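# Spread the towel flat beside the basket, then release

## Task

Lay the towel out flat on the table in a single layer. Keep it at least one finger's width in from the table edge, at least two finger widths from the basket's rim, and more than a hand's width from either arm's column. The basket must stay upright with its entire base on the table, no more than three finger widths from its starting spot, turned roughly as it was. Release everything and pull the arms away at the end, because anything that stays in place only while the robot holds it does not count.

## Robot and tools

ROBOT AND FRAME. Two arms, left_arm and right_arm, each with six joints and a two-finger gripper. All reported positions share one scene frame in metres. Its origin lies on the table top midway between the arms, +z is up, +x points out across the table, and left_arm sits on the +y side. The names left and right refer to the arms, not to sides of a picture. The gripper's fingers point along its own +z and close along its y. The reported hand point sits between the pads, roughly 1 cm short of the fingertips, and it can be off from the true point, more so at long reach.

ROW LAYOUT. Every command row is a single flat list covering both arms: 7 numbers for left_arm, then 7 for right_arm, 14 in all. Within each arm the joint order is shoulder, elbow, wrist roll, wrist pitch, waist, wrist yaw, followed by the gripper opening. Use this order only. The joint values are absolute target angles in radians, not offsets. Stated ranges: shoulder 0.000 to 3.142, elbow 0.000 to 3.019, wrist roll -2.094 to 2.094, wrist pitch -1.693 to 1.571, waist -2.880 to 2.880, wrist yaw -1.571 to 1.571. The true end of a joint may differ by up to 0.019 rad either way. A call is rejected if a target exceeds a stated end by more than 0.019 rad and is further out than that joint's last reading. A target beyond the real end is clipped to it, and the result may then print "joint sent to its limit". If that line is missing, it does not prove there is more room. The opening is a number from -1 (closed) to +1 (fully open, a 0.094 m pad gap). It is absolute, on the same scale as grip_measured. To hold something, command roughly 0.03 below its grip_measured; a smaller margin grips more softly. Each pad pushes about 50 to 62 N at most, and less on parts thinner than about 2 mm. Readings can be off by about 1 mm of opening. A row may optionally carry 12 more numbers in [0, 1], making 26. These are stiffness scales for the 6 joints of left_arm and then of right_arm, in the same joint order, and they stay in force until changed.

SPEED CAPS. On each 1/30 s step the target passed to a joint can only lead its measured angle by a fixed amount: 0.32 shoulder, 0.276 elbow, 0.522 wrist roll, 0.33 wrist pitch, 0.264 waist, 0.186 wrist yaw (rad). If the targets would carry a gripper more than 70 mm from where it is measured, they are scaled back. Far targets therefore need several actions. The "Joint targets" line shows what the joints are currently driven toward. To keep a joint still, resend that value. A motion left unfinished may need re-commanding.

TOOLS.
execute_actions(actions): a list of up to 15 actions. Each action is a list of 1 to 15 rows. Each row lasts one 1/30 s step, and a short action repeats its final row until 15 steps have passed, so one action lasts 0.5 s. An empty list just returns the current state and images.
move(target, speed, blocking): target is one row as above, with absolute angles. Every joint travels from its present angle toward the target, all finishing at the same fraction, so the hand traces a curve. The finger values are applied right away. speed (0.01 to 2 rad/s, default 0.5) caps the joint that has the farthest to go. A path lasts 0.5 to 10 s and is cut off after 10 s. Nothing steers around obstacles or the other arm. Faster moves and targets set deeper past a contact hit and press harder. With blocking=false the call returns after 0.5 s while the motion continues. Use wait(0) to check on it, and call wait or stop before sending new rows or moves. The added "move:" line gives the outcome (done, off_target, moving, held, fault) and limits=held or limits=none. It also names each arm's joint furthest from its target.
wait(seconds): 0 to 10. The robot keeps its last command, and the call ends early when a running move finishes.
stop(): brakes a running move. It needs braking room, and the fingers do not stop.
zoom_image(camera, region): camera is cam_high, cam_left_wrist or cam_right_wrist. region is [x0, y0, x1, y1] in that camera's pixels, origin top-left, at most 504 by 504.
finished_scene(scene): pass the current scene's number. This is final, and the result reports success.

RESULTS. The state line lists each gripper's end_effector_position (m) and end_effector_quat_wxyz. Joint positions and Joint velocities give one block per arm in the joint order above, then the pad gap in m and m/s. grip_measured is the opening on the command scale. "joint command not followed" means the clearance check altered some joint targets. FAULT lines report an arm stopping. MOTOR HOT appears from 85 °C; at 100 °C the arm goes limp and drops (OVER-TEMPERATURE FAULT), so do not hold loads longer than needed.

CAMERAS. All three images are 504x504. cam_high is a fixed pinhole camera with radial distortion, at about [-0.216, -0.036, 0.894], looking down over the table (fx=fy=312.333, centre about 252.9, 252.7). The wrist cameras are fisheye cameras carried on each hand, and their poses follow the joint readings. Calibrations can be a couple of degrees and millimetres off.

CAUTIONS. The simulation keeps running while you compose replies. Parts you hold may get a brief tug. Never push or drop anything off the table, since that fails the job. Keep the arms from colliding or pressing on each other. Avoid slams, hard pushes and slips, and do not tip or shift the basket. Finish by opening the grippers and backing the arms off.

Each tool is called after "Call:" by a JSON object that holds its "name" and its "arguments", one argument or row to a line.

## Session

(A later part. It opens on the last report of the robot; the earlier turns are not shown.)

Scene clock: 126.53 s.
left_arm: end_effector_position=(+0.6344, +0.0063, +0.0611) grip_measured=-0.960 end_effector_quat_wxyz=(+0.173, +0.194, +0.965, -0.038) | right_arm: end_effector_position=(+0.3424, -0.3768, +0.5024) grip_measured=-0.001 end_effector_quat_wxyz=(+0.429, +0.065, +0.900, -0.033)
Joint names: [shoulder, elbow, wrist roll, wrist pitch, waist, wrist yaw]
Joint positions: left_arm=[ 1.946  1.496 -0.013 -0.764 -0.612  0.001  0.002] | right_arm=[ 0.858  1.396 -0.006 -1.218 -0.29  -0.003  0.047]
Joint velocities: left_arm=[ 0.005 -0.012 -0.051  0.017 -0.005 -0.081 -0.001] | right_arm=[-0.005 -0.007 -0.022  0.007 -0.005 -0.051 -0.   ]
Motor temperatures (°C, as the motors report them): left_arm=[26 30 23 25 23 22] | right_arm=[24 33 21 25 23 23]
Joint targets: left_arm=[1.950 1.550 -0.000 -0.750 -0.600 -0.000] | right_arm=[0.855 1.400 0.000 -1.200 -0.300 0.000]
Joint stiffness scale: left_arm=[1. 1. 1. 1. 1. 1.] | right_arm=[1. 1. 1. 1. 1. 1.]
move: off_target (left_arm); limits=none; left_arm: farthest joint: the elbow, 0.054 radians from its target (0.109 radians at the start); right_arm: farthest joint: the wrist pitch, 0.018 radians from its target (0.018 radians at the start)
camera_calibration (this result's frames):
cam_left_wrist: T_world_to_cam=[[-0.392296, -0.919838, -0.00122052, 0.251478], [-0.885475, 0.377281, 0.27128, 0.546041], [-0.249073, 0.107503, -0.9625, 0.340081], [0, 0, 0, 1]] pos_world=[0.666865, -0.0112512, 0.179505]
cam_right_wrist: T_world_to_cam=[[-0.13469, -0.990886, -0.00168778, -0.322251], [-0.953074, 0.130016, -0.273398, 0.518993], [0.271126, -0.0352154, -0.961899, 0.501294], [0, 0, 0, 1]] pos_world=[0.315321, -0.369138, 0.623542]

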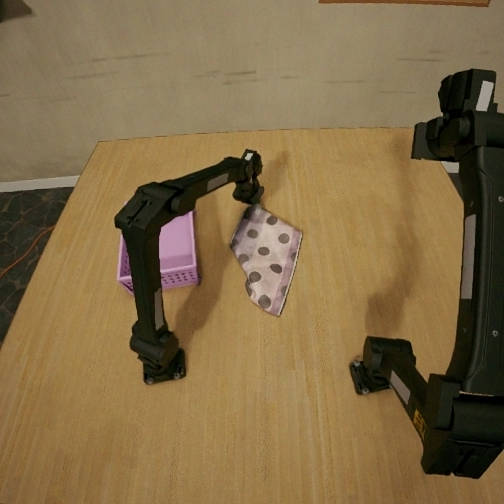

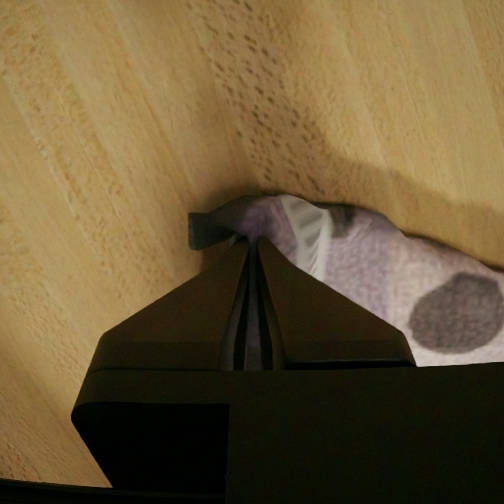

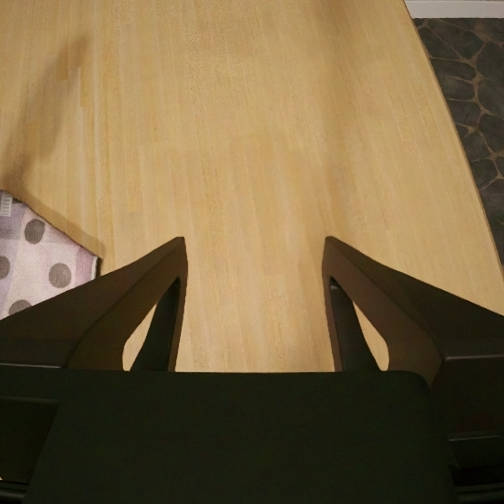

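Call:
{"name": "move", "arguments": {
  "target": [1.95,1.55,0,-0.75,-0.6,0,-1, 1.68,1.2,0,-0.79,0.18,0,0],
  "speed": 0.6
}}

Scene clock: 136.00 s.
left_arm: end_effector_position=(+0.6345, +0.0062, +0.0612) grip_measured=-0.960 end_effector_quat_wxyz=(+0.173, +0.194, +0.965, -0.038) | right_arm: end_effector_position=(+0.5082, -0.1589, +0.0788) grip_measured=-0.001 end_effector_quat_wxyz=(+0.132, -0.159, +0.978, +0.022)
Joint names: [shoulder, elbow, wrist roll, wrist pitch, waist, wrist yaw]
Joint positions: left_arm=[ 1.946  1.496 -0.013 -0.764 -0.612  0.001  0.002] | right_arm=[ 1.685  1.186 -0.006 -0.802  0.178 -0.003  0.047]
Joint velocities: left_arm=[ 0.015 -0.007  0.007  0.017 -0.005  0.022 -0.   ] | right_arm=[-0.015 -0.002 -0.051 -0.007  0.005  0.037 -0.   ]
Motor temperatures (°C, as the motors report them): left_arm=[26 30 23 25 23 22] | right_arm=[24 33 21 25 23 23]
Joint targets: left_arm=[1.950 1.550 0.000 -0.750 -0.600 -0.000] | right_arm=[1.680 1.200 -0.000 -0.790 0.180 0.000]
Joint stiffness scale: left_arm=[1. 1. 1. 1. 1. 1.] | right_arm=[1. 1. 1. 1. 1. 1.]
move: off_target (left_arm); limits=none; left_arm: farthest joint: the elbow, 0.054 radians from its target (0.054 radians at the start); right_arm: farthest joint: the elbow, 0.014 radians from its target (0.196 radians at the start)
camera_calibration (this result's frames):
cam_left_wrist: T_world_to_cam=[[-0.392296, -0.919838, -0.0012176, 0.251477], [-0.88557, 0.377322, 0.270912, 0.546199], [-0.248736, 0.107356, -0.962603, 0.33993], [0, 0, 0, 1]] pos_world=[0.666904, -0.0112683, 0.179552]
cam_right_wrist: T_world_to_cam=[[0.322875, -0.946374, -0.0113304, -0.309443], [-0.889487, -0.307513, 0.338007, 0.382828], [-0.323365, -0.0990558, -0.941075, 0.34688], [0, 0, 0, 1]] pos_world=[0.552601, -0.140764, 0.193535]

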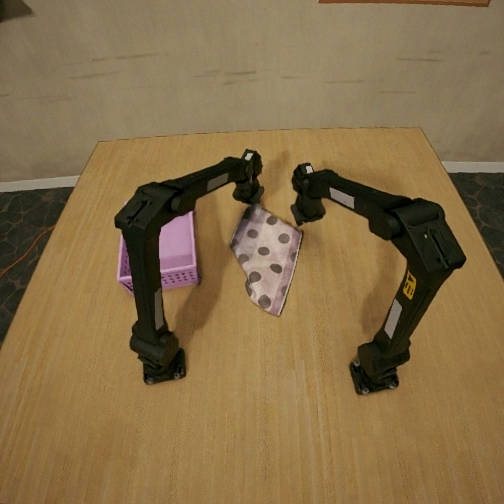

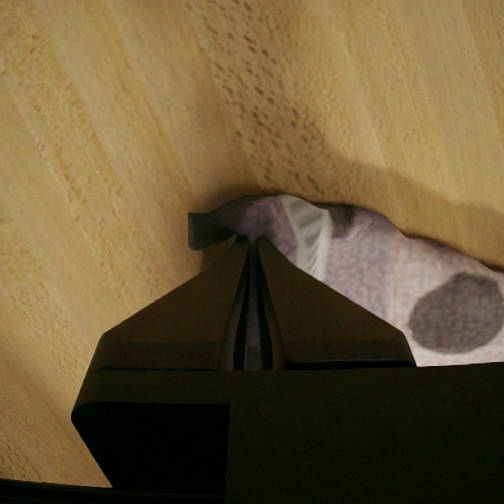

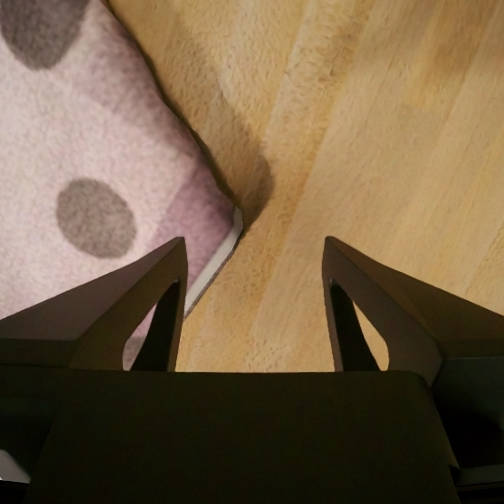

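Shift left ~1.5 cm, descend, close, lift.

Call:
{"name": "execute_actions", "arguments": {
  "actions": [
    [[1.95,1.55,0,-0.75,-0.6,0,-1, 1.72,1.2,0,-0.77,0.225,0,0]],
    [[1.95,1.55,0,-0.75,-0.6,0,-1, 1.78,1.2,0,-0.77,0.225,0,0]],
    [[1.95,1.55,0,-0.75,-0.6,0,-1, 1.82,1.2,0,-0.77,0.225,0,0]],
    [[1.95,1.55,0,-0.75,-0.6,0,-1, 1.85,1.2,0,-0.77,0.225,0,0]],
    [[1.95,1.55,0,-0.75,-0.6,0,-1, 1.85,1.2,0,-0.77,0.225,0,-0.5]],
    [[1.95,1.55,0,-0.75,-0.6,0,-1, 1.85,1.2,0,-0.77,0.225,0,-1]],
    [[1.95,1.55,0,-0.75,-0.6,0,-1, 1.85,1.2,0,-0.77,0.225,0,-1]]
  ]
}}

Call:
{"name": "move", "arguments": {
  "target": [1.1,1.62,0,-1.25,-0.73,0,-1, 1.17,1.69,0,-1.22,0.28,0,-1],
  "speed": 0.2
}}

Scene clock: 144.53 s.
left_arm: end_effector_position=(+0.6346, +0.0062, +0.0612) grip_measured=-0.960 end_effector_quat_wxyz=(+0.174, +0.194, +0.965, -0.038) | right_arm: end_effector_position=(+0.4984, -0.1398, +0.0201) grip_measured=-0.890 end_effector_quat_wxyz=(+0.087, -0.179, +0.980, +0.017)
Joint names: [shoulder, elbow, wrist roll, wrist pitch, waist, wrist yaw]
Joint positions: left_arm=[ 1.946  1.496 -0.013 -0.763 -0.612  0.001  0.002] | right_arm=[ 1.804  1.187 -0.006 -0.777  0.218 -0.004  0.005]
Joint velocities: left_arm=[-0.005  0.017  0.007 -0.032 -0.005  0.066 -0.001] | right_arm=[ 0.005 -0.017  0.081 -0.002 -0.015  0.022 -0.   ]
Motor temperatures (°C, as the motors report them): left_arm=[27 31 23 25 23 22] | right_arm=[24 33 21 25 23 23]
Joint targets: left_arm=[1.950 1.550 0.000 -0.750 -0.600 -0.000] | right_arm=[1.850 1.200 0.000 -0.770 0.225 -0.000]
Joint stiffness scale: left_arm=[1. 1. 1. 1. 1. 1.] | right_arm=[1. 1. 1. 1. 1. 1.]
camera_calibration (this result's frames):
cam_left_wrist: T_world_to_cam=[[-0.392295, -0.919839, -0.00121176, 0.251475], [-0.885759, 0.377405, 0.270178, 0.546515], [-0.248063, 0.107063, -0.96281, 0.339628], [0, 0, 0, 1]] pos_world=[0.666982, -0.0113024, 0.179645]
cam_right_wrist: T_world_to_cam=[[0.359252, -0.933147, -0.013219, -0.305154], [-0.843619, -0.330777, 0.422958, 0.371985], [-0.399054, -0.140797, -0.906053, 0.321514], [0, 0, 0, 1]] pos_world=[0.551742, -0.116441, 0.129941]

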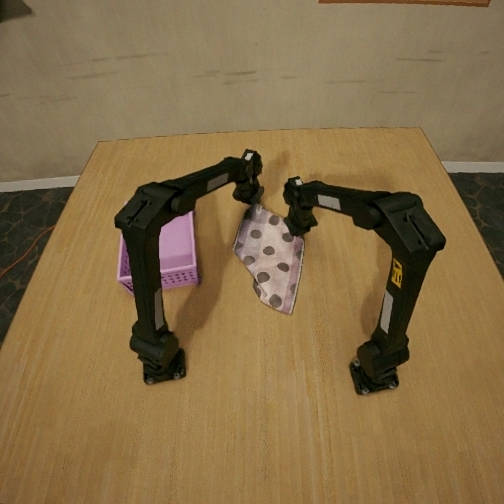

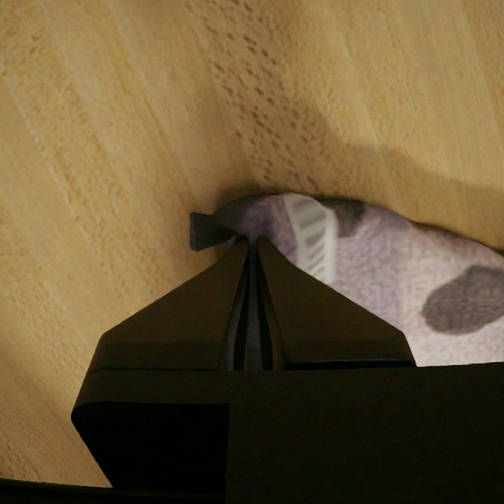

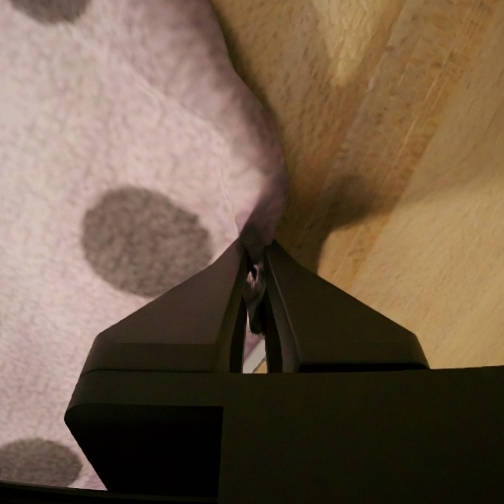

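Scene clock: 149.20 s.
left_arm: end_effector_position=(+0.4083, +0.0559, +0.4988) grip_measured=-0.960 end_effector_quat_wxyz=(+0.373, +0.229, +0.893, -0.102) | right_arm: end_effector_position=(+0.4263, -0.1420, +0.5056) grip_measured=-0.890 end_effector_quat_wxyz=(+0.386, -0.189, +0.899, +0.080)
Joint names: [shoulder, elbow, wrist roll, wrist pitch, waist, wrist yaw]
Joint positions: left_arm=[ 1.105  1.571 -0.013 -1.242 -0.717  0.001  0.002] | right_arm=[ 1.182  1.638 -0.006 -1.216  0.268 -0.004  0.005]
Joint velocities: left_arm=[ 0.015 -0.022 -0.081 -0.007 -0.005  0.007  0.   ] | right_arm=[-0.005 -0.012 -0.066  0.002 -0.005  0.007 -0.001]
Motor temperatures (°C, as the motors report them): left_arm=[27 31 23 25 23 22] | right_arm=[25 35 21 25 23 23]
Joint targets: left_arm=[1.100 1.620 0.000 -1.250 -0.730 0.000] | right_arm=[1.170 1.690 0.000 -1.220 0.280 0.000]
Joint stiffness scale: left_arm=[1. 1. 1. 1. 1. 1.] | right_arm=[1. 1. 1. 1. 1. 1.]
move: off_target (left_arm, right_arm); limits=none; left_arm: farthest joint: the elbow, 0.049 radians from its target (0.124 radians at the start); right_arm: farthest joint: the elbow, 0.052 radians from its target (0.503 radians at the start)
camera_calibration (this result's frames):
cam_left_wrist: T_world_to_cam=[[-0.486304, -0.873787, 0.00214077, 0.243133], [-0.862294, 0.479509, -0.162851, 0.409763], [0.141271, -0.0810413, -0.986648, 0.562878], [0, 0, 0, 1]] pos_world=[0.392054, 0.0615777, 0.621573]
cam_right_wrist: T_world_to_cam=[[0.41048, -0.911862, -0.00355631, -0.298528], [-0.894343, -0.401827, -0.196687, 0.429906], [0.177923, 0.0839169, -0.98046, 0.555907], [0, 0, 0, 1]] pos_world=[0.408115, -0.146119, 0.628539]

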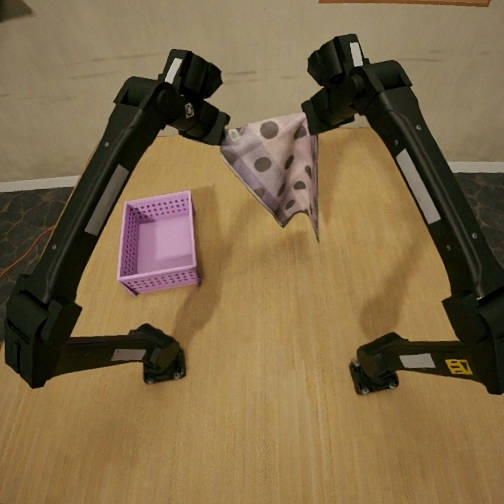

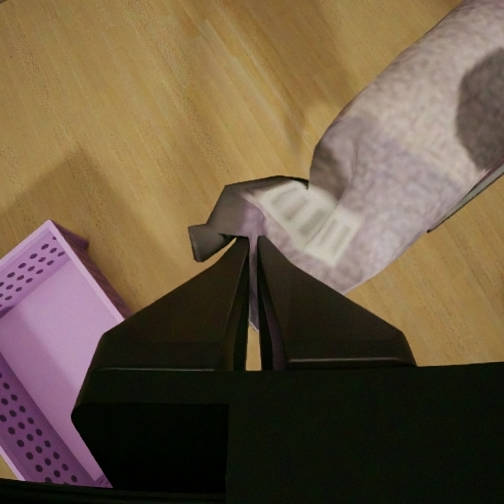

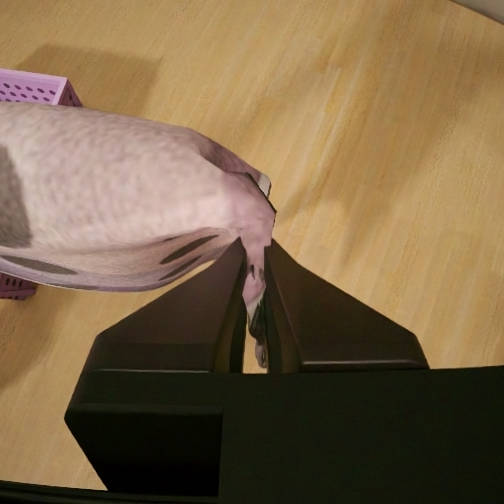

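Call:
{"name": "move", "arguments": {
  "target": [0.82,1.6,0,-1.5,-1.0,0,-1, 0.855,1.5,0,-1.42,0.46,0,-1],
  "speed": 0.15
}}

Call:
{"name": "move", "arguments": {
  "target": [1.33,1.42,0,-1.1,-0.655,0,-1, 1.36,1.36,0,-1.06,0.23,0,-1],
  "speed": 0.2
}}

Call:
{"name": "move", "arguments": {
  "target": [2.04,1.64,0,-0.69,-0.505,0,-1, 2.02,1.6,0,-0.73,0.12,0,-1],
  "speed": 0.2
}}

Scene clock: 156.27 s.
left_arm: end_effector_position=(+0.2335, +0.0676, +0.5453) grip_measured=-0.960 end_effector_quat_wxyz=(+0.367, +0.347, +0.849, -0.157) | right_arm: end_effector_position=(+0.2599, -0.1498, +0.5142) grip_measured=-0.890 end_effector_quat_wxyz=(+0.366, -0.274, +0.882, +0.114)
Joint names: [shoulder, elbow, wrist roll, wrist pitch, waist, wrist yaw]
Joint positions: left_arm=[ 0.836  1.571 -0.013 -1.485 -0.989  0.003  0.002] | right_arm=[ 0.867  1.495 -0.006 -1.411  0.455 -0.008  0.005]
Joint velocities: left_arm=[-0.005  0.017  0.007 -0.012  0.005  0.037 -0.   ] | right_arm=[-0.005 -0.002 -0.007 -0.002 -0.005 -0.022 -0.   ]
Motor temperatures (°C, as the motors report them): left_arm=[26 31 23 25 23 22] | right_arm=[24 36 21 25 23 23]
Joint targets: left_arm=[0.820 1.600 -0.000 -1.500 -1.000 -0.000] | right_arm=[0.855 1.500 0.000 -1.420 0.460 0.000]
Joint stiffness scale: left_arm=[1. 1. 1. 1. 1. 1.] | right_arm=[1. 1. 1. 1. 1. 1.]
move: off_target (left_arm); limits=none; left_arm: farthest joint: the elbow, 0.029 radians from its target (0.029 radians at the start); right_arm: farthest joint: the shoulder, 0.012 radians from its target (0.327 radians at the start)
camera_calibration (this result's frames):
cam_left_wrist: T_world_to_cam=[[-0.704271, -0.709923, 0.00336845, 0.207342], [-0.697764, 0.691318, -0.18763, 0.221765], [0.130874, -0.134493, -0.982234, 0.638076], [0, 0, 0, 1]] pos_world=[0.217256, 0.0797034, 0.667651]
cam_right_wrist: T_world_to_cam=[[0.574608, -0.818402, -0.0066589, -0.26435], [-0.806672, -0.56496, -0.173495, 0.220487], [0.138227, 0.105063, -0.984812, 0.610336], [0, 0, 0, 1]] pos_world=[0.245393, -0.155902, 0.637559]

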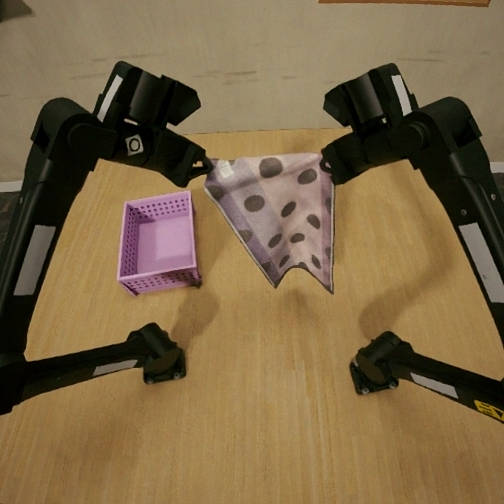

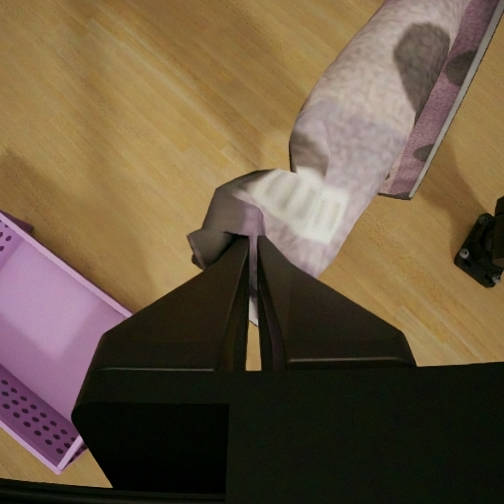

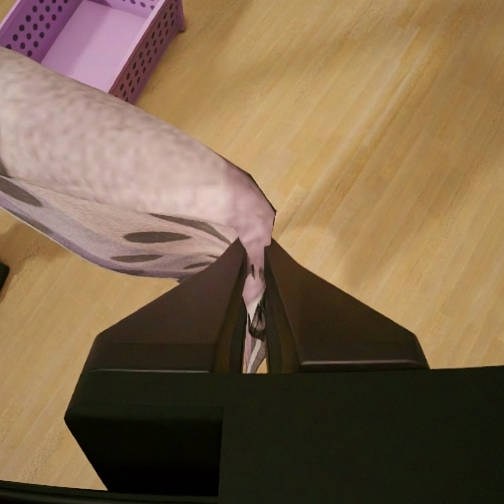

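Scene clock: 159.17 s.
left_arm: end_effector_position=(+0.4859, +0.0411, +0.3335) grip_measured=-0.960 end_effector_quat_wxyz=(+0.257, +0.216, +0.940, -0.064) | right_arm: end_effector_position=(+0.4697, -0.1365, +0.2979) grip_measured=-0.890 end_effector_quat_wxyz=(+0.240, -0.187, +0.951, +0.048)
Joint names: [shoulder, elbow, wrist roll, wrist pitch, waist, wrist yaw]
Joint positions: left_arm=[ 1.332  1.411 -0.013 -1.115 -0.667  0.002  0.002] | right_arm=[ 1.352  1.351 -0.006 -1.076  0.244 -0.004  0.005]
Joint velocities: left_arm=[-0.005  0.007 -0.081 -0.007 -0.005  0.007  0.   ] | right_arm=[-0.005  0.007  0.022 -0.002 -0.005  0.007 -0.   ]
Motor temperatures (°C, as the motors report them): left_arm=[26 31 23 25 23 22] | right_arm=[24 35 21 25 23 23]
Joint targets: left_arm=[1.330 1.420 -0.000 -1.100 -0.655 -0.000] | right_arm=[1.360 1.360 -0.000 -1.060 0.230 -0.000]
Joint stiffness scale: left_arm=[1. 1. 1. 1. 1. 1.] | right_arm=[1. 1. 1. 1. 1. 1.]
move: done; limits=none; left_arm: farthest joint: the wrist pitch, 0.015 radians from its target (0.385 radians at the start); right_arm: farthest joint: the wrist pitch, 0.016 radians from its target (0.351 radians at the start)
camera_calibration (this result's frames):
cam_left_wrist: T_world_to_cam=[[-0.441613, -0.897205, 0.000490952, 0.248049], [-0.893102, 0.439646, 0.0952919, 0.387336], [-0.0857122, 0.0416437, -0.995449, 0.495864], [0, 0, 0, 1]] pos_world=[0.497973, 0.0316106, 0.456576]
cam_right_wrist: T_world_to_cam=[[0.386772, -0.92213, -0.0091704, -0.300652], [-0.915141, -0.385029, 0.119456, 0.347985], [-0.113685, -0.0378101, -0.992797, 0.468121], [0, 0, 0, 1]] pos_world=[0.487958, -0.125556, 0.420423]

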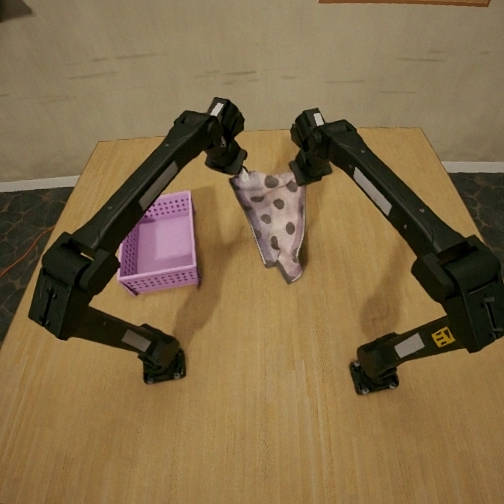

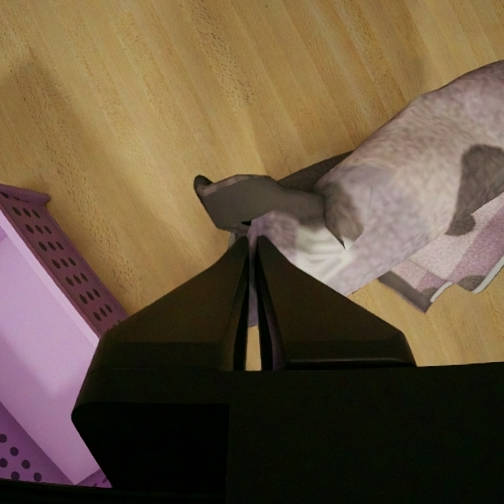

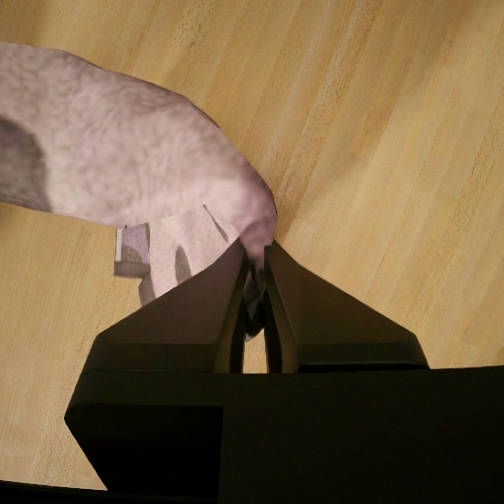

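Scene clock: 163.10 s.
left_arm: end_effector_position=(+0.6963, +0.0464, +0.0493) grip_measured=-0.960 end_effector_quat_wxyz=(+0.206, +0.151, +0.966, -0.036) | right_arm: end_effector_position=(+0.6528, -0.1392, +0.0528) grip_measured=-0.890 end_effector_quat_wxyz=(+0.187, -0.139, +0.972, +0.027)
Joint names: [shoulder, elbow, wrist roll, wrist pitch, waist, wrist yaw]
Joint positions: left_arm=[ 2.035  1.588 -0.013 -0.703 -0.524  0.002  0.002] | right_arm=[ 2.001  1.553 -0.006 -0.743  0.14  -0.004  0.005]
Joint velocities: left_arm=[-0.005  0.012  0.081 -0.007 -0.005  0.007 -0.   ] | right_arm=[ 0.005 -0.007 -0.051  0.007 -0.005 -0.022 -0.   ]
Motor temperatures (°C, as the motors report them): left_arm=[26 31 23 25 23 22] | right_arm=[25 36 21 25 23 23]
Joint targets: left_arm=[2.040 1.640 -0.000 -0.690 -0.505 0.000] | right_arm=[2.020 1.600 0.000 -0.730 0.120 0.000]
Joint stiffness scale: left_arm=[1. 1. 1. 1. 1. 1.] | right_arm=[1. 1. 1. 1. 1. 1.]
move: off_target (left_arm, right_arm); limits=none; left_arm: farthest joint: the elbow, 0.052 radians from its target (0.229 radians at the start); right_arm: farthest joint: the elbow, 0.047 radians from its target (0.249 radians at the start)
camera_calibration (this result's frames):
cam_left_wrist: T_world_to_cam=[[-0.309548, -0.950884, -0.000374221, 0.256478], [-0.930042, 0.302681, 0.208339, 0.626489], [-0.197993, 0.0648389, -0.978057, 0.306952], [0, 0, 0, 1]] pos_world=[0.722827, 0.0343516, 0.16979]
cam_right_wrist: T_world_to_cam=[[0.287227, -0.957805, -0.0105222, -0.316162], [-0.931352, -0.281827, 0.230556, 0.562893], [-0.223793, -0.0564219, -0.973002, 0.313687], [0, 0, 0, 1]] pos_world=[0.685263, -0.126484, 0.172113]

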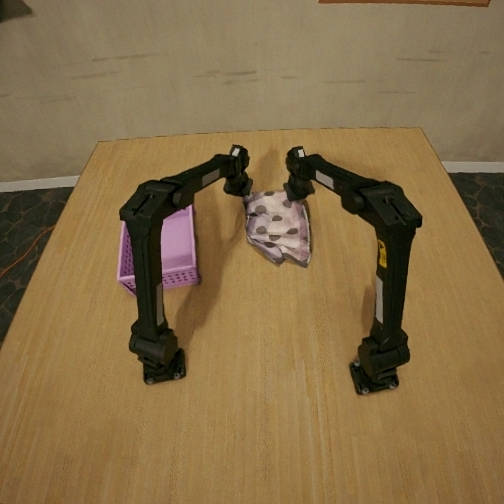

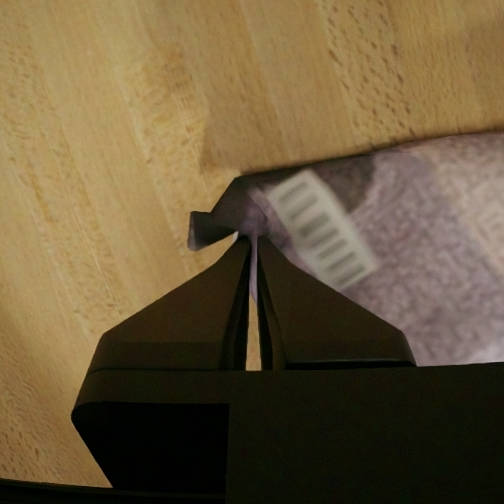

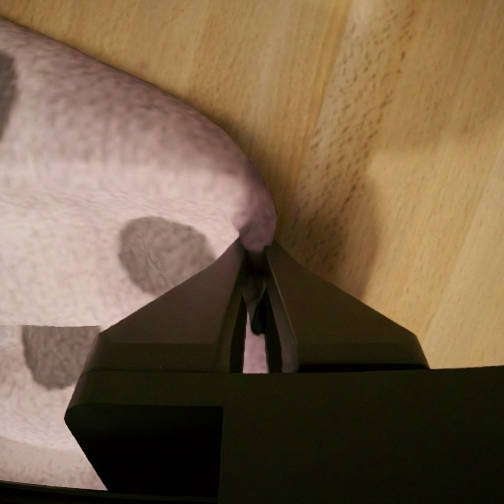

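Call:
{"name": "execute_actions", "arguments": {
  "actions": [
    [[2.04,1.64,0,-0.69,-0.505,0,-1, 2.0,1.6,0,-0.73,0.12,0,1]]
  ]
}}

Call:
{"name": "move", "arguments": {
  "target": [1.1,1.64,0,-1.25,-0.73,0,-1, 1.17,1.55,0,-1.22,0.27,0,1],
  "speed": 0.3
}}

Call:
{"name": "wait", "arguments": {
  "seconds": 2
}}

Scene clock: 166.63 s.
left_arm: end_effector_position=(+0.6974, +0.0494, +0.0494) grip_measured=-0.960 end_effector_quat_wxyz=(+0.206, +0.148, +0.967, -0.035) | right_arm: end_effector_position=(+0.6536, -0.1419, +0.0528) grip_measured=+1.000 end_effector_quat_wxyz=(+0.187, -0.137, +0.972, +0.027)
Joint names: [shoulder, elbow, wrist roll, wrist pitch, waist, wrist yaw]
Joint positions: left_arm=[ 2.035  1.588 -0.013 -0.703 -0.519  0.002  0.002] | right_arm=[ 2.001  1.553 -0.006 -0.743  0.135 -0.004  0.094]
Joint velocities: left_arm=[-0.015 -0.012  0.022 -0.012 -0.005 -0.037 -0.   ] | right_arm=[-0.005  0.007 -0.037  0.007 -0.005  0.007  0.   ]
Motor temperatures (°C, as the motors report them): left_arm=[27 32 23 25 23 22] | right_arm=[25 37 21 25 23 23]
Joint targets: left_arm=[2.040 1.640 0.000 -0.690 -0.505 0.000] | right_arm=[2.000 1.600 0.000 -0.730 0.120 -0.000]
Joint stiffness scale: left_arm=[1. 1. 1. 1. 1. 1.] | right_arm=[1. 1. 1. 1. 1. 1.]
camera_calibration (this result's frames):
cam_left_wrist: T_world_to_cam=[[-0.305192, -0.952291, -0.000371339, 0.256699], [-0.931494, 0.298446, 0.207966, 0.627859], [-0.197933, 0.0638153, -0.978136, 0.307165], [0, 0, 0, 1]] pos_world=[0.723987, 0.0374688, 0.169971]
cam_right_wrist: T_world_to_cam=[[0.283205, -0.959002, -0.0105222, -0.316544], [-0.932527, -0.277917, 0.230556, 0.564164], [-0.224028, -0.0554824, -0.973002, 0.313992], [0, 0, 0, 1]] pos_world=[0.686088, -0.129355, 0.172113]

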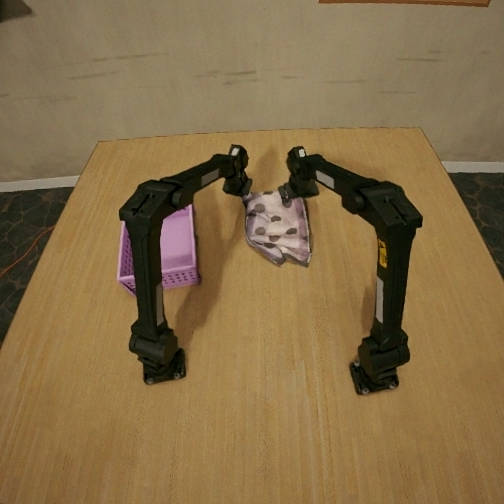

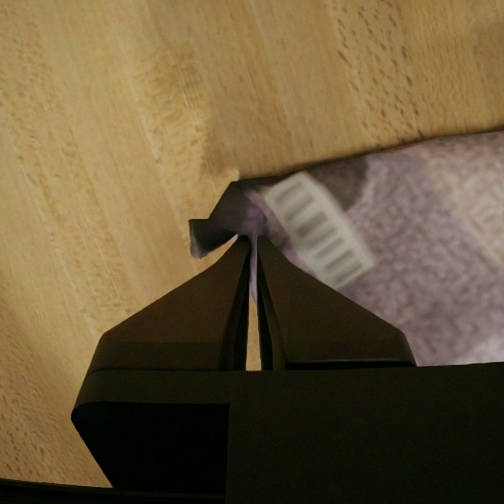

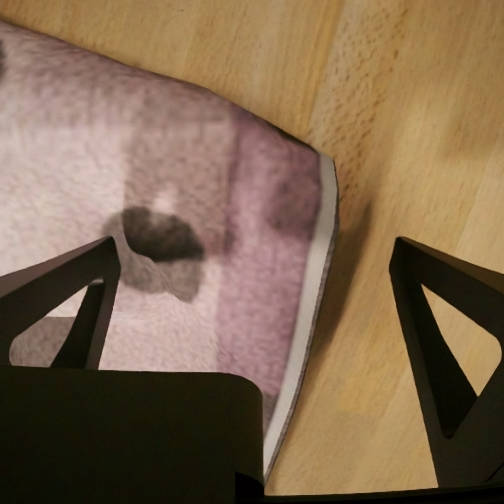

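Scene clock: 170.20 s.
left_arm: end_effector_position=(+0.4061, +0.0576, +0.5075) grip_measured=-0.960 end_effector_quat_wxyz=(+0.380, +0.228, +0.891, -0.103) | right_arm: end_effector_position=(+0.4240, -0.1496, +0.4621) grip_measured=+1.000 end_effector_quat_wxyz=(+0.351, -0.185, +0.915, +0.070)
Joint names: [shoulder, elbow, wrist roll, wrist pitch, waist, wrist yaw]
Joint positions: left_arm=[ 1.1    1.586 -0.013 -1.248 -0.716  0.002  0.002] | right_arm=[ 1.172  1.545 -0.006 -1.212  0.255 -0.004  0.094]
Joint velocities: left_arm=[-0.005  0.002 -0.022  0.002 -0.015 -0.022  0.   ] | right_arm=[-0.005 -0.012 -0.022 -0.002  0.005 -0.051  0.   ]
Motor temperatures (°C, as the motors report them): left_arm=[27 32 23 25 23 22] | right_arm=[25 36 21 25 23 23]
Joint targets: left_arm=[1.100 1.640 -0.000 -1.250 -0.730 0.000] | right_arm=[1.170 1.550 -0.000 -1.220 0.270 -0.000]
Joint stiffness scale: left_arm=[1. 1. 1. 1. 1. 1.] | right_arm=[1. 1. 1. 1. 1. 1.]
move: off_target (left_arm); limits=none; left_arm: farthest joint: the elbow, 0.054 radians from its target (0.052 radians at the start); right_arm: farthest joint: the waist, 0.015 radians from its target (0.135 radians at the start)
camera_calibration (this result's frames):
cam_left_wrist: T_world_to_cam=[[-0.485572, -0.874193, 0.00250893, 0.243096], [-0.860646, 0.47754, -0.176759, 0.41498], [0.153323, -0.0879882, -0.984251, 0.566219], [0, 0, 0, 1]] pos_world=[0.388377, 0.0641638, 0.630043]
cam_right_wrist: T_world_to_cam=[[0.397958, -0.91739, -0.0049293, -0.299581], [-0.911184, -0.39463, -0.118364, 0.388268], [0.106641, 0.0515955, -0.992958, 0.545459], [0, 0, 0, 1]] pos_world=[0.414836, -0.149754, 0.586098]

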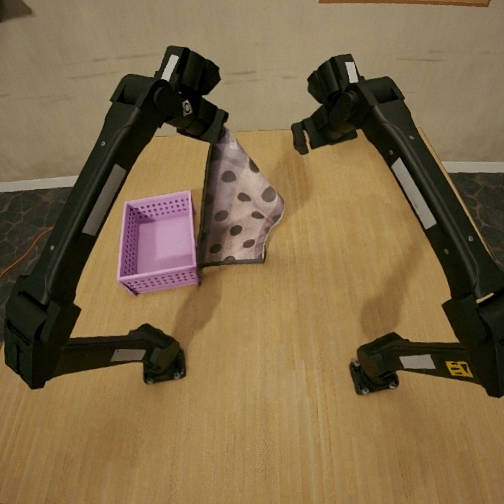

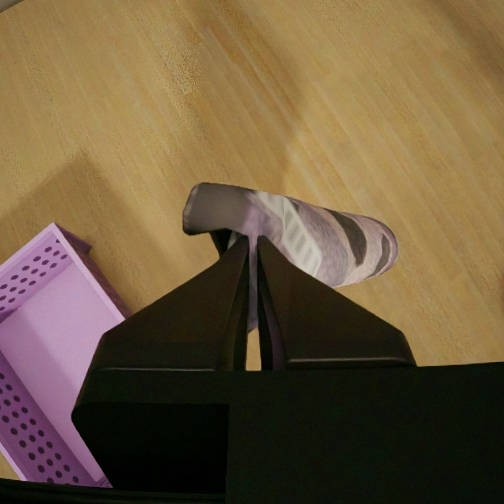

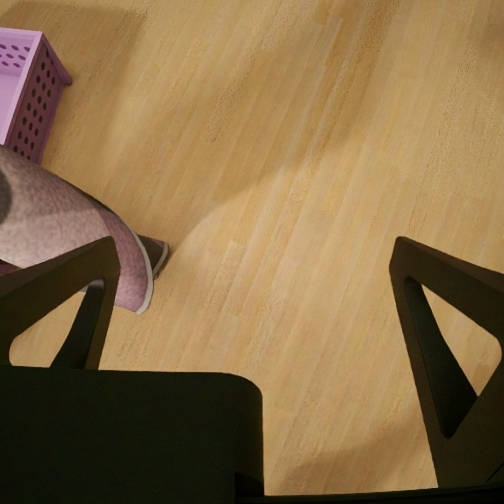

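Scene clock: 172.20 s.
left_arm: end_effector_position=(+0.4061, +0.0576, +0.5075) grip_measured=-0.960 end_effector_quat_wxyz=(+0.380, +0.228, +0.891, -0.103) | right_arm: end_effector_position=(+0.4240, -0.1496, +0.4621) grip_measured=+1.000 end_effector_quat_wxyz=(+0.351, -0.185, +0.915, +0.070)
Joint names: [shoulder, elbow, wrist roll, wrist pitch, waist, wrist yaw]
Joint positions: left_arm=[ 1.1    1.586 -0.013 -1.248 -0.716  0.002  0.002] | right_arm=[ 1.172  1.545 -0.006 -1.212  0.255 -0.004  0.094]
Joint velocities: left_arm=[-0.005  0.002  0.037  0.002 -0.015  0.007 -0.   ] | right_arm=[-0.005  0.002 -0.007 -0.007 -0.005 -0.007  0.   ]
Motor temperatures (°C, as the motors report them): left_arm=[26 32 23 25 23 22] | right_arm=[25 36 21 25 23 23]
Joint targets: left_arm=[1.100 1.640 -0.000 -1.250 -0.730 -0.000] | right_arm=[1.170 1.550 -0.000 -1.220 0.270 0.000]
Joint stiffness scale: left_arm=[1. 1. 1. 1. 1. 1.] | right_arm=[1. 1. 1. 1. 1. 1.]
wait: 2.00 s; at rest by 0.17 s
camera_calibration (this result's frames):
cam_left_wrist: T_world_to_cam=[[-0.485572, -0.874193, 0.00250893, 0.243096], [-0.860646, 0.47754, -0.176759, 0.41498], [0.153323, -0.0879882, -0.984251, 0.566219], [0, 0, 0, 1]] pos_world=[0.388377, 0.0641638, 0.630043]
cam_right_wrist: T_world_to_cam=[[0.397958, -0.91739, -0.0049293, -0.299581], [-0.911184, -0.39463, -0.118364, 0.388268], [0.106641, 0.0515955, -0.992958, 0.545459], [0, 0, 0, 1]] pos_world=[0.414836, -0.149754, 0.586098]

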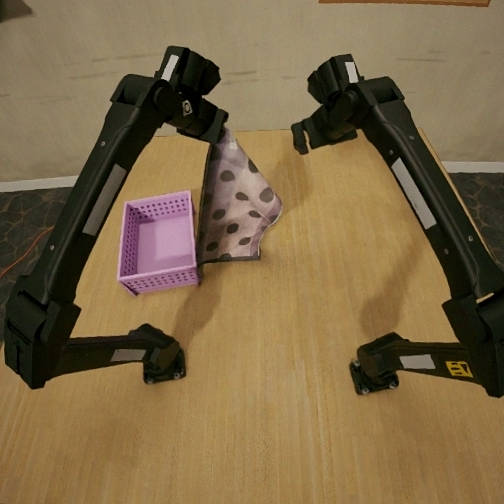

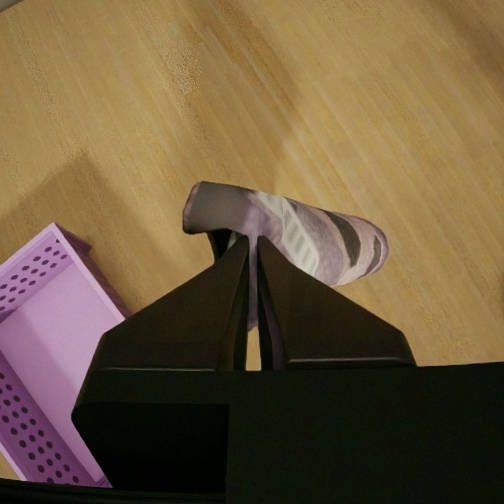

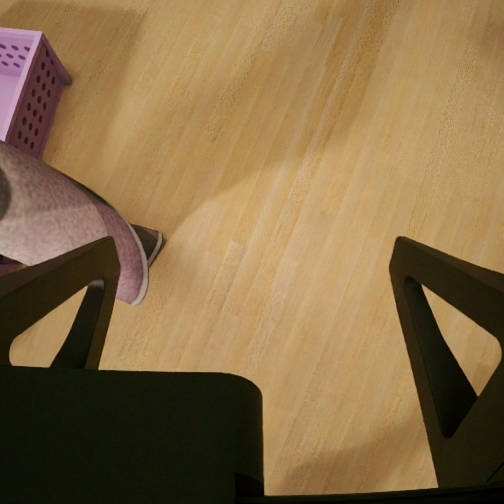

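Call:
{"name": "move", "arguments": {
  "target": [1.5,1.75,0,-1.2,-0.64,0,-1, 1.0,1.2,0,-1.1,-0.2,0,0],
  "speed": 0.2
}}

Call:
{"name": "move", "arguments": {
  "target": [2.1,1.8,0,-0.7,-0.58,0,-1, 1.0,1.2,0,-1.1,-0.2,0,0],
  "speed": 0.2
}}

Call:
{"name": "move", "arguments": {
  "target": [1.2,1.3,0,-0.9,-0.5,0,0, 1.0,1.2,0,-1.1,-0.2,0,0],
  "speed": 0.5
}}

Call:
{"name": "zoom_image", "arguments": {
  "camera": "cam_high",
  "region": [170,150,370,350]
}}

Scene clock: 178.40 s.
left_arm: end_effector_position=(+0.5434, +0.0199, +0.3720) grip_measured=-0.960 end_effector_quat_wxyz=(+0.259, +0.210, +0.941, -0.062) | right_arm: end_effector_position=(+0.4028, -0.3447, +0.3580) grip_measured=+0.002 end_effector_quat_wxyz=(+0.311, +0.021, +0.950, -0.007)
Joint names: [shoulder, elbow, wrist roll, wrist pitch, waist, wrist yaw]
Joint positions: left_arm=[ 1.502  1.686 -0.013 -1.216 -0.654  0.002  0.002] | right_arm=[ 1.017  1.196 -0.006 -1.117 -0.188 -0.004  0.047]
Joint velocities: left_arm=[ 0.005  0.027  0.022  0.027 -0.005 -0.051  0.   ] | right_arm=[-0.015  0.007 -0.007  0.032 -0.005 -0.051 -0.   ]
Motor temperatures (°C, as the motors report them): left_arm=[26 32 23 25 23 22] | right_arm=[25 36 21 25 23 23]
Joint targets: left_arm=[1.500 1.750 0.000 -1.200 -0.640 0.000] | right_arm=[1.000 1.200 0.000 -1.100 -0.200 -0.000]
Joint stiffness scale: left_arm=[1. 1. 1. 1. 1. 1.] | right_arm=[1. 1. 1. 1. 1. 1.]
move: off_target (left_arm); limits=none; left_arm: farthest joint: the elbow, 0.064 radians from its target (0.164 radians at the start); right_arm: farthest joint: the shoulder, 0.017 radians from its target (0.172 radians at the start)
camera_calibration (this result's frames):
cam_left_wrist: T_world_to_cam=[[-0.43063, -0.902528, 0.000516864, 0.248598], [-0.898691, 0.428852, 0.0918738, 0.448913], [-0.0831404, 0.0390991, -0.995771, 0.538718], [0, 0, 0, 1]] pos_world=[0.555277, 0.0107866, 0.495068]
cam_right_wrist: T_world_to_cam=[[-0.0341626, -0.999394, -0.00660091, -0.324274], [-0.999222, 0.0342854, -0.0194708, 0.427538], [0.0196853, 0.00593061, -0.999789, 0.476162], [0, 0, 0, 1]] pos_world=[0.406754, -0.34156, 0.482245]

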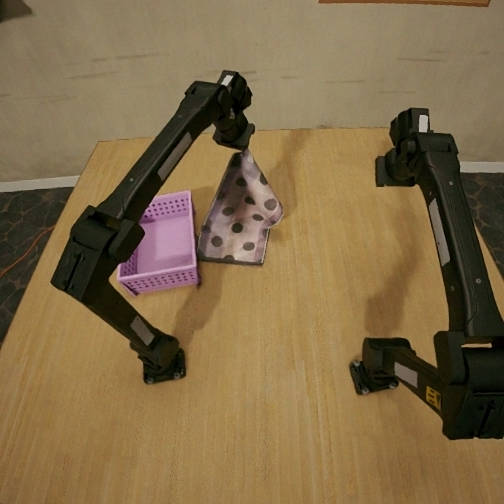

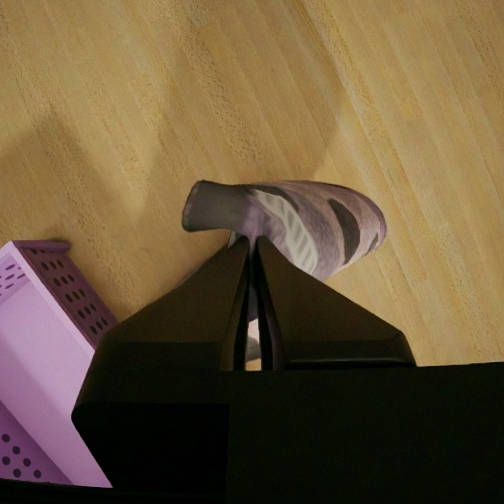

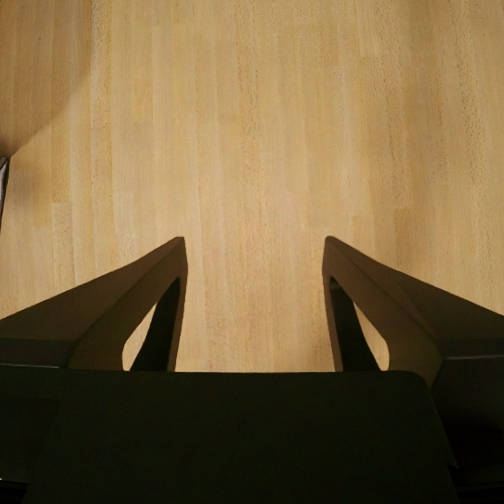

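Scene clock: 181.93 s.
left_arm: end_effector_position=(+0.7270, -0.0186, +0.0782) grip_measured=-0.960 end_effector_quat_wxyz=(+0.246, +0.182, +0.951, -0.051) | right_arm: end_effector_position=(+0.4028, -0.3447, +0.3580) grip_measured=+0.002 end_effector_quat_wxyz=(+0.311, +0.021, +0.950, -0.007)
Joint names: [shoulder, elbow, wrist roll, wrist pitch, waist, wrist yaw]
Joint positions: left_arm=[ 2.096  1.746 -0.013 -0.714 -0.593  0.002  0.002] | right_arm=[ 1.017  1.196 -0.006 -1.117 -0.188 -0.004  0.047]
Joint velocities: left_arm=[-0.005 -0.017 -0.095 -0.007  0.005 -0.007 -0.   ] | right_arm=[-0.005 -0.017 -0.007 -0.002 -0.005 -0.066  0.   ]
Motor temperatures (°C, as the motors report them): left_arm=[26 32 23 25 23 22] | right_arm=[25 36 21 25 23 23]
Joint targets: left_arm=[2.100 1.800 0.000 -0.700 -0.580 -0.000] | right_arm=[1.000 1.200 -0.000 -1.100 -0.200 0.000]
Joint stiffness scale: left_arm=[1. 1. 1. 1. 1. 1.] | right_arm=[1. 1. 1. 1. 1. 1.]
move: off_target (left_arm); limits=none; left_arm: farthest joint: the elbow, 0.054 radians from its target (0.114 radians at the start); right_arm: farthest joint: the shoulder, 0.017 radians from its target (0.017 radians at the start)
camera_calibration (this result's frames):
cam_left_wrist: T_world_to_cam=[[-0.374764, -0.92712, 0.000274819, 0.251987], [-0.919984, 0.371916, 0.123729, 0.669319], [-0.114814, 0.0461162, -0.992316, 0.285827], [0, 0, 0, 1]] pos_world=[0.743015, -0.0284889, 0.200748]
cam_right_wrist: T_world_to_cam=[[-0.0341626, -0.999394, -0.00660091, -0.324274], [-0.999222, 0.0342854, -0.0194708, 0.427538], [0.0196853, 0.00593061, -0.999789, 0.476162], [0, 0, 0, 1]] pos_world=[0.406754, -0.34156, 0.482245]

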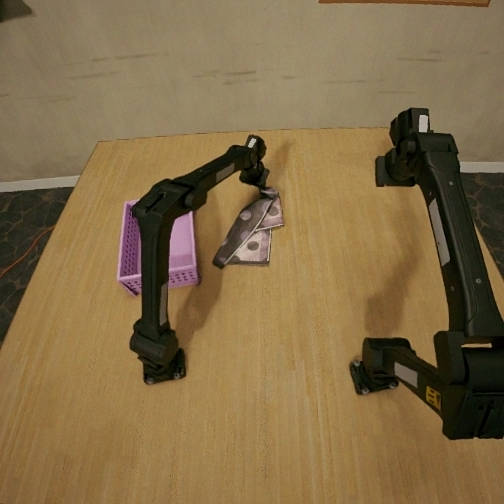

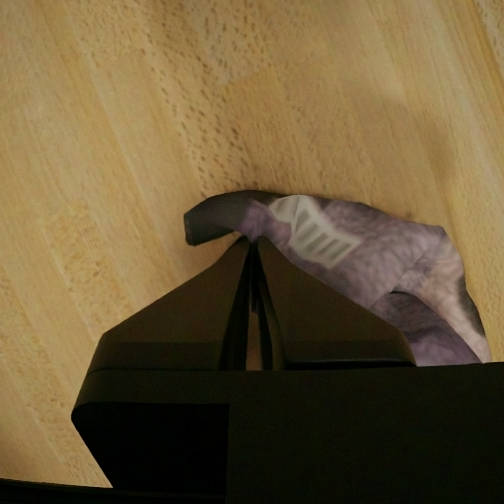

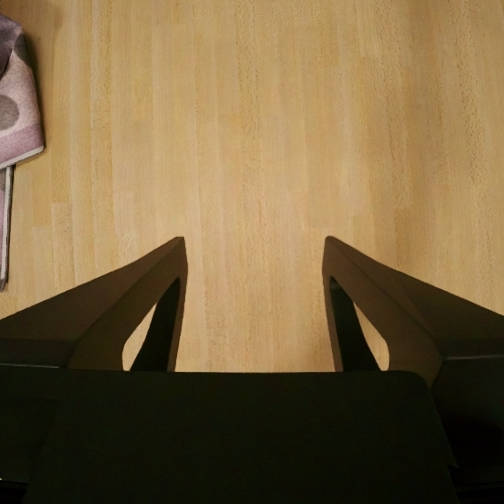

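Scene clock: 184.27 s.
left_arm: end_effector_position=(+0.5097, +0.1138, +0.3699) grip_measured=-0.002 end_effector_quat_wxyz=(+0.373, +0.139, +0.916, -0.062) | right_arm: end_effector_position=(+0.4028, -0.3447, +0.3580) grip_measured=+0.002 end_effector_quat_wxyz=(+0.311, +0.021, +0.950, -0.007)
Joint names: [shoulder, elbow, wrist roll, wrist pitch, waist, wrist yaw]
Joint positions: left_arm=[ 1.196  1.296 -0.013 -0.896 -0.514  0.002  0.047] | right_arm=[ 1.017  1.196 -0.006 -1.117 -0.188 -0.004  0.047]
Joint velocities: left_arm=[-0.024 -0.002  0.007  0.012 -0.005 -0.007 -0.001] | right_arm=[-0.005  0.002 -0.081  0.002  0.005 -0.022 -0.   ]
Motor temperatures (°C, as the motors report them): left_arm=[27 32 23 25 23 22] | right_arm=[24 36 21 25 23 23]
Joint targets: left_arm=[1.200 1.300 0.000 -0.900 -0.500 0.000] | right_arm=[1.000 1.200 0.000 -1.100 -0.200 -0.000]
Joint stiffness scale: left_arm=[1. 1. 1. 1. 1. 1.] | right_arm=[1. 1. 1. 1. 1. 1.]
move: done; limits=none; left_arm: farthest joint: the waist, 0.014 radians from its target (0.093 radians at the start); right_arm: farthest joint: the shoulder, 0.017 radians from its target (0.017 radians at the start)
camera_calibration (this result's frames):
cam_left_wrist: T_world_to_cam=[[-0.300786, -0.953689, 0.00226249, 0.25773], [-0.944005, 0.297393, -0.14287, 0.503389], [0.13558, -0.0451091, -0.989739, 0.426056], [0, 0, 0, 1]] pos_world=[0.494959, 0.115309, 0.493021]
cam_right_wrist: T_world_to_cam=[[-0.0341626, -0.999394, -0.00660091, -0.324274], [-0.999222, 0.0342854, -0.0194708, 0.427538], [0.0196853, 0.00593061, -0.999789, 0.476162], [0, 0, 0, 1]] pos_world=[0.406754, -0.34156, 0.482245]

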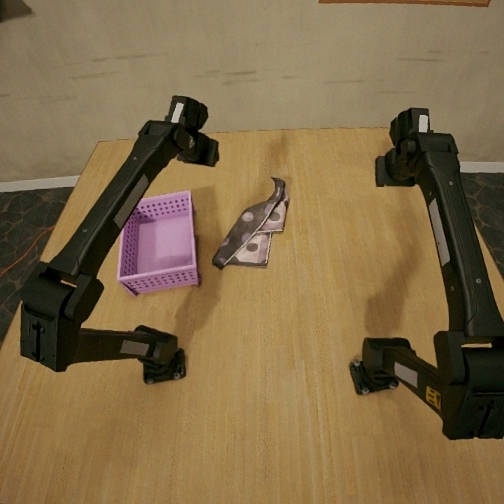

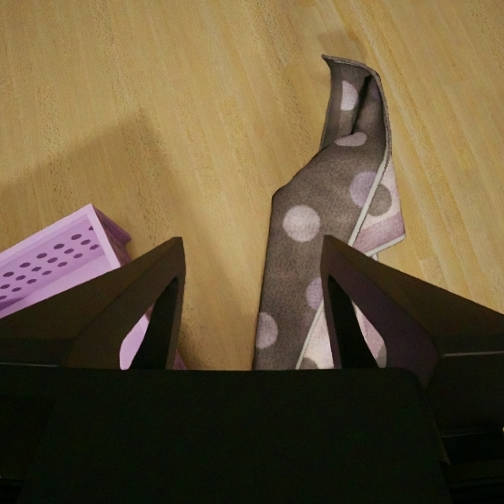

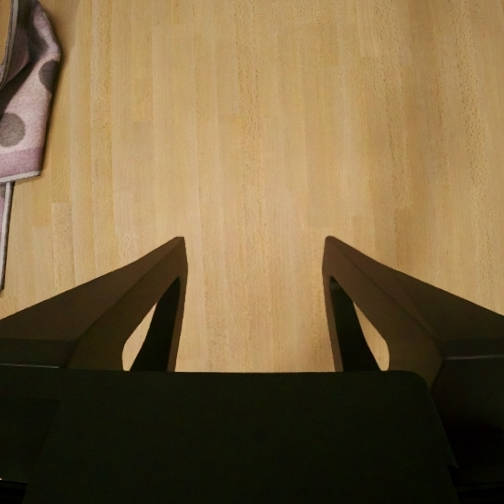

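Region (170, 150, 370, 350) of cam_high's 504x504 image, scaled by 2.520, with more detail than that image has.

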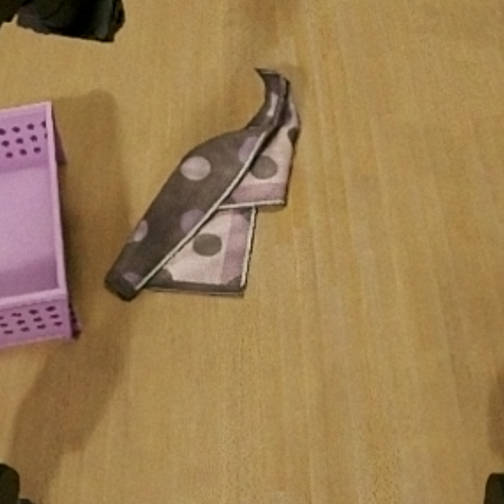

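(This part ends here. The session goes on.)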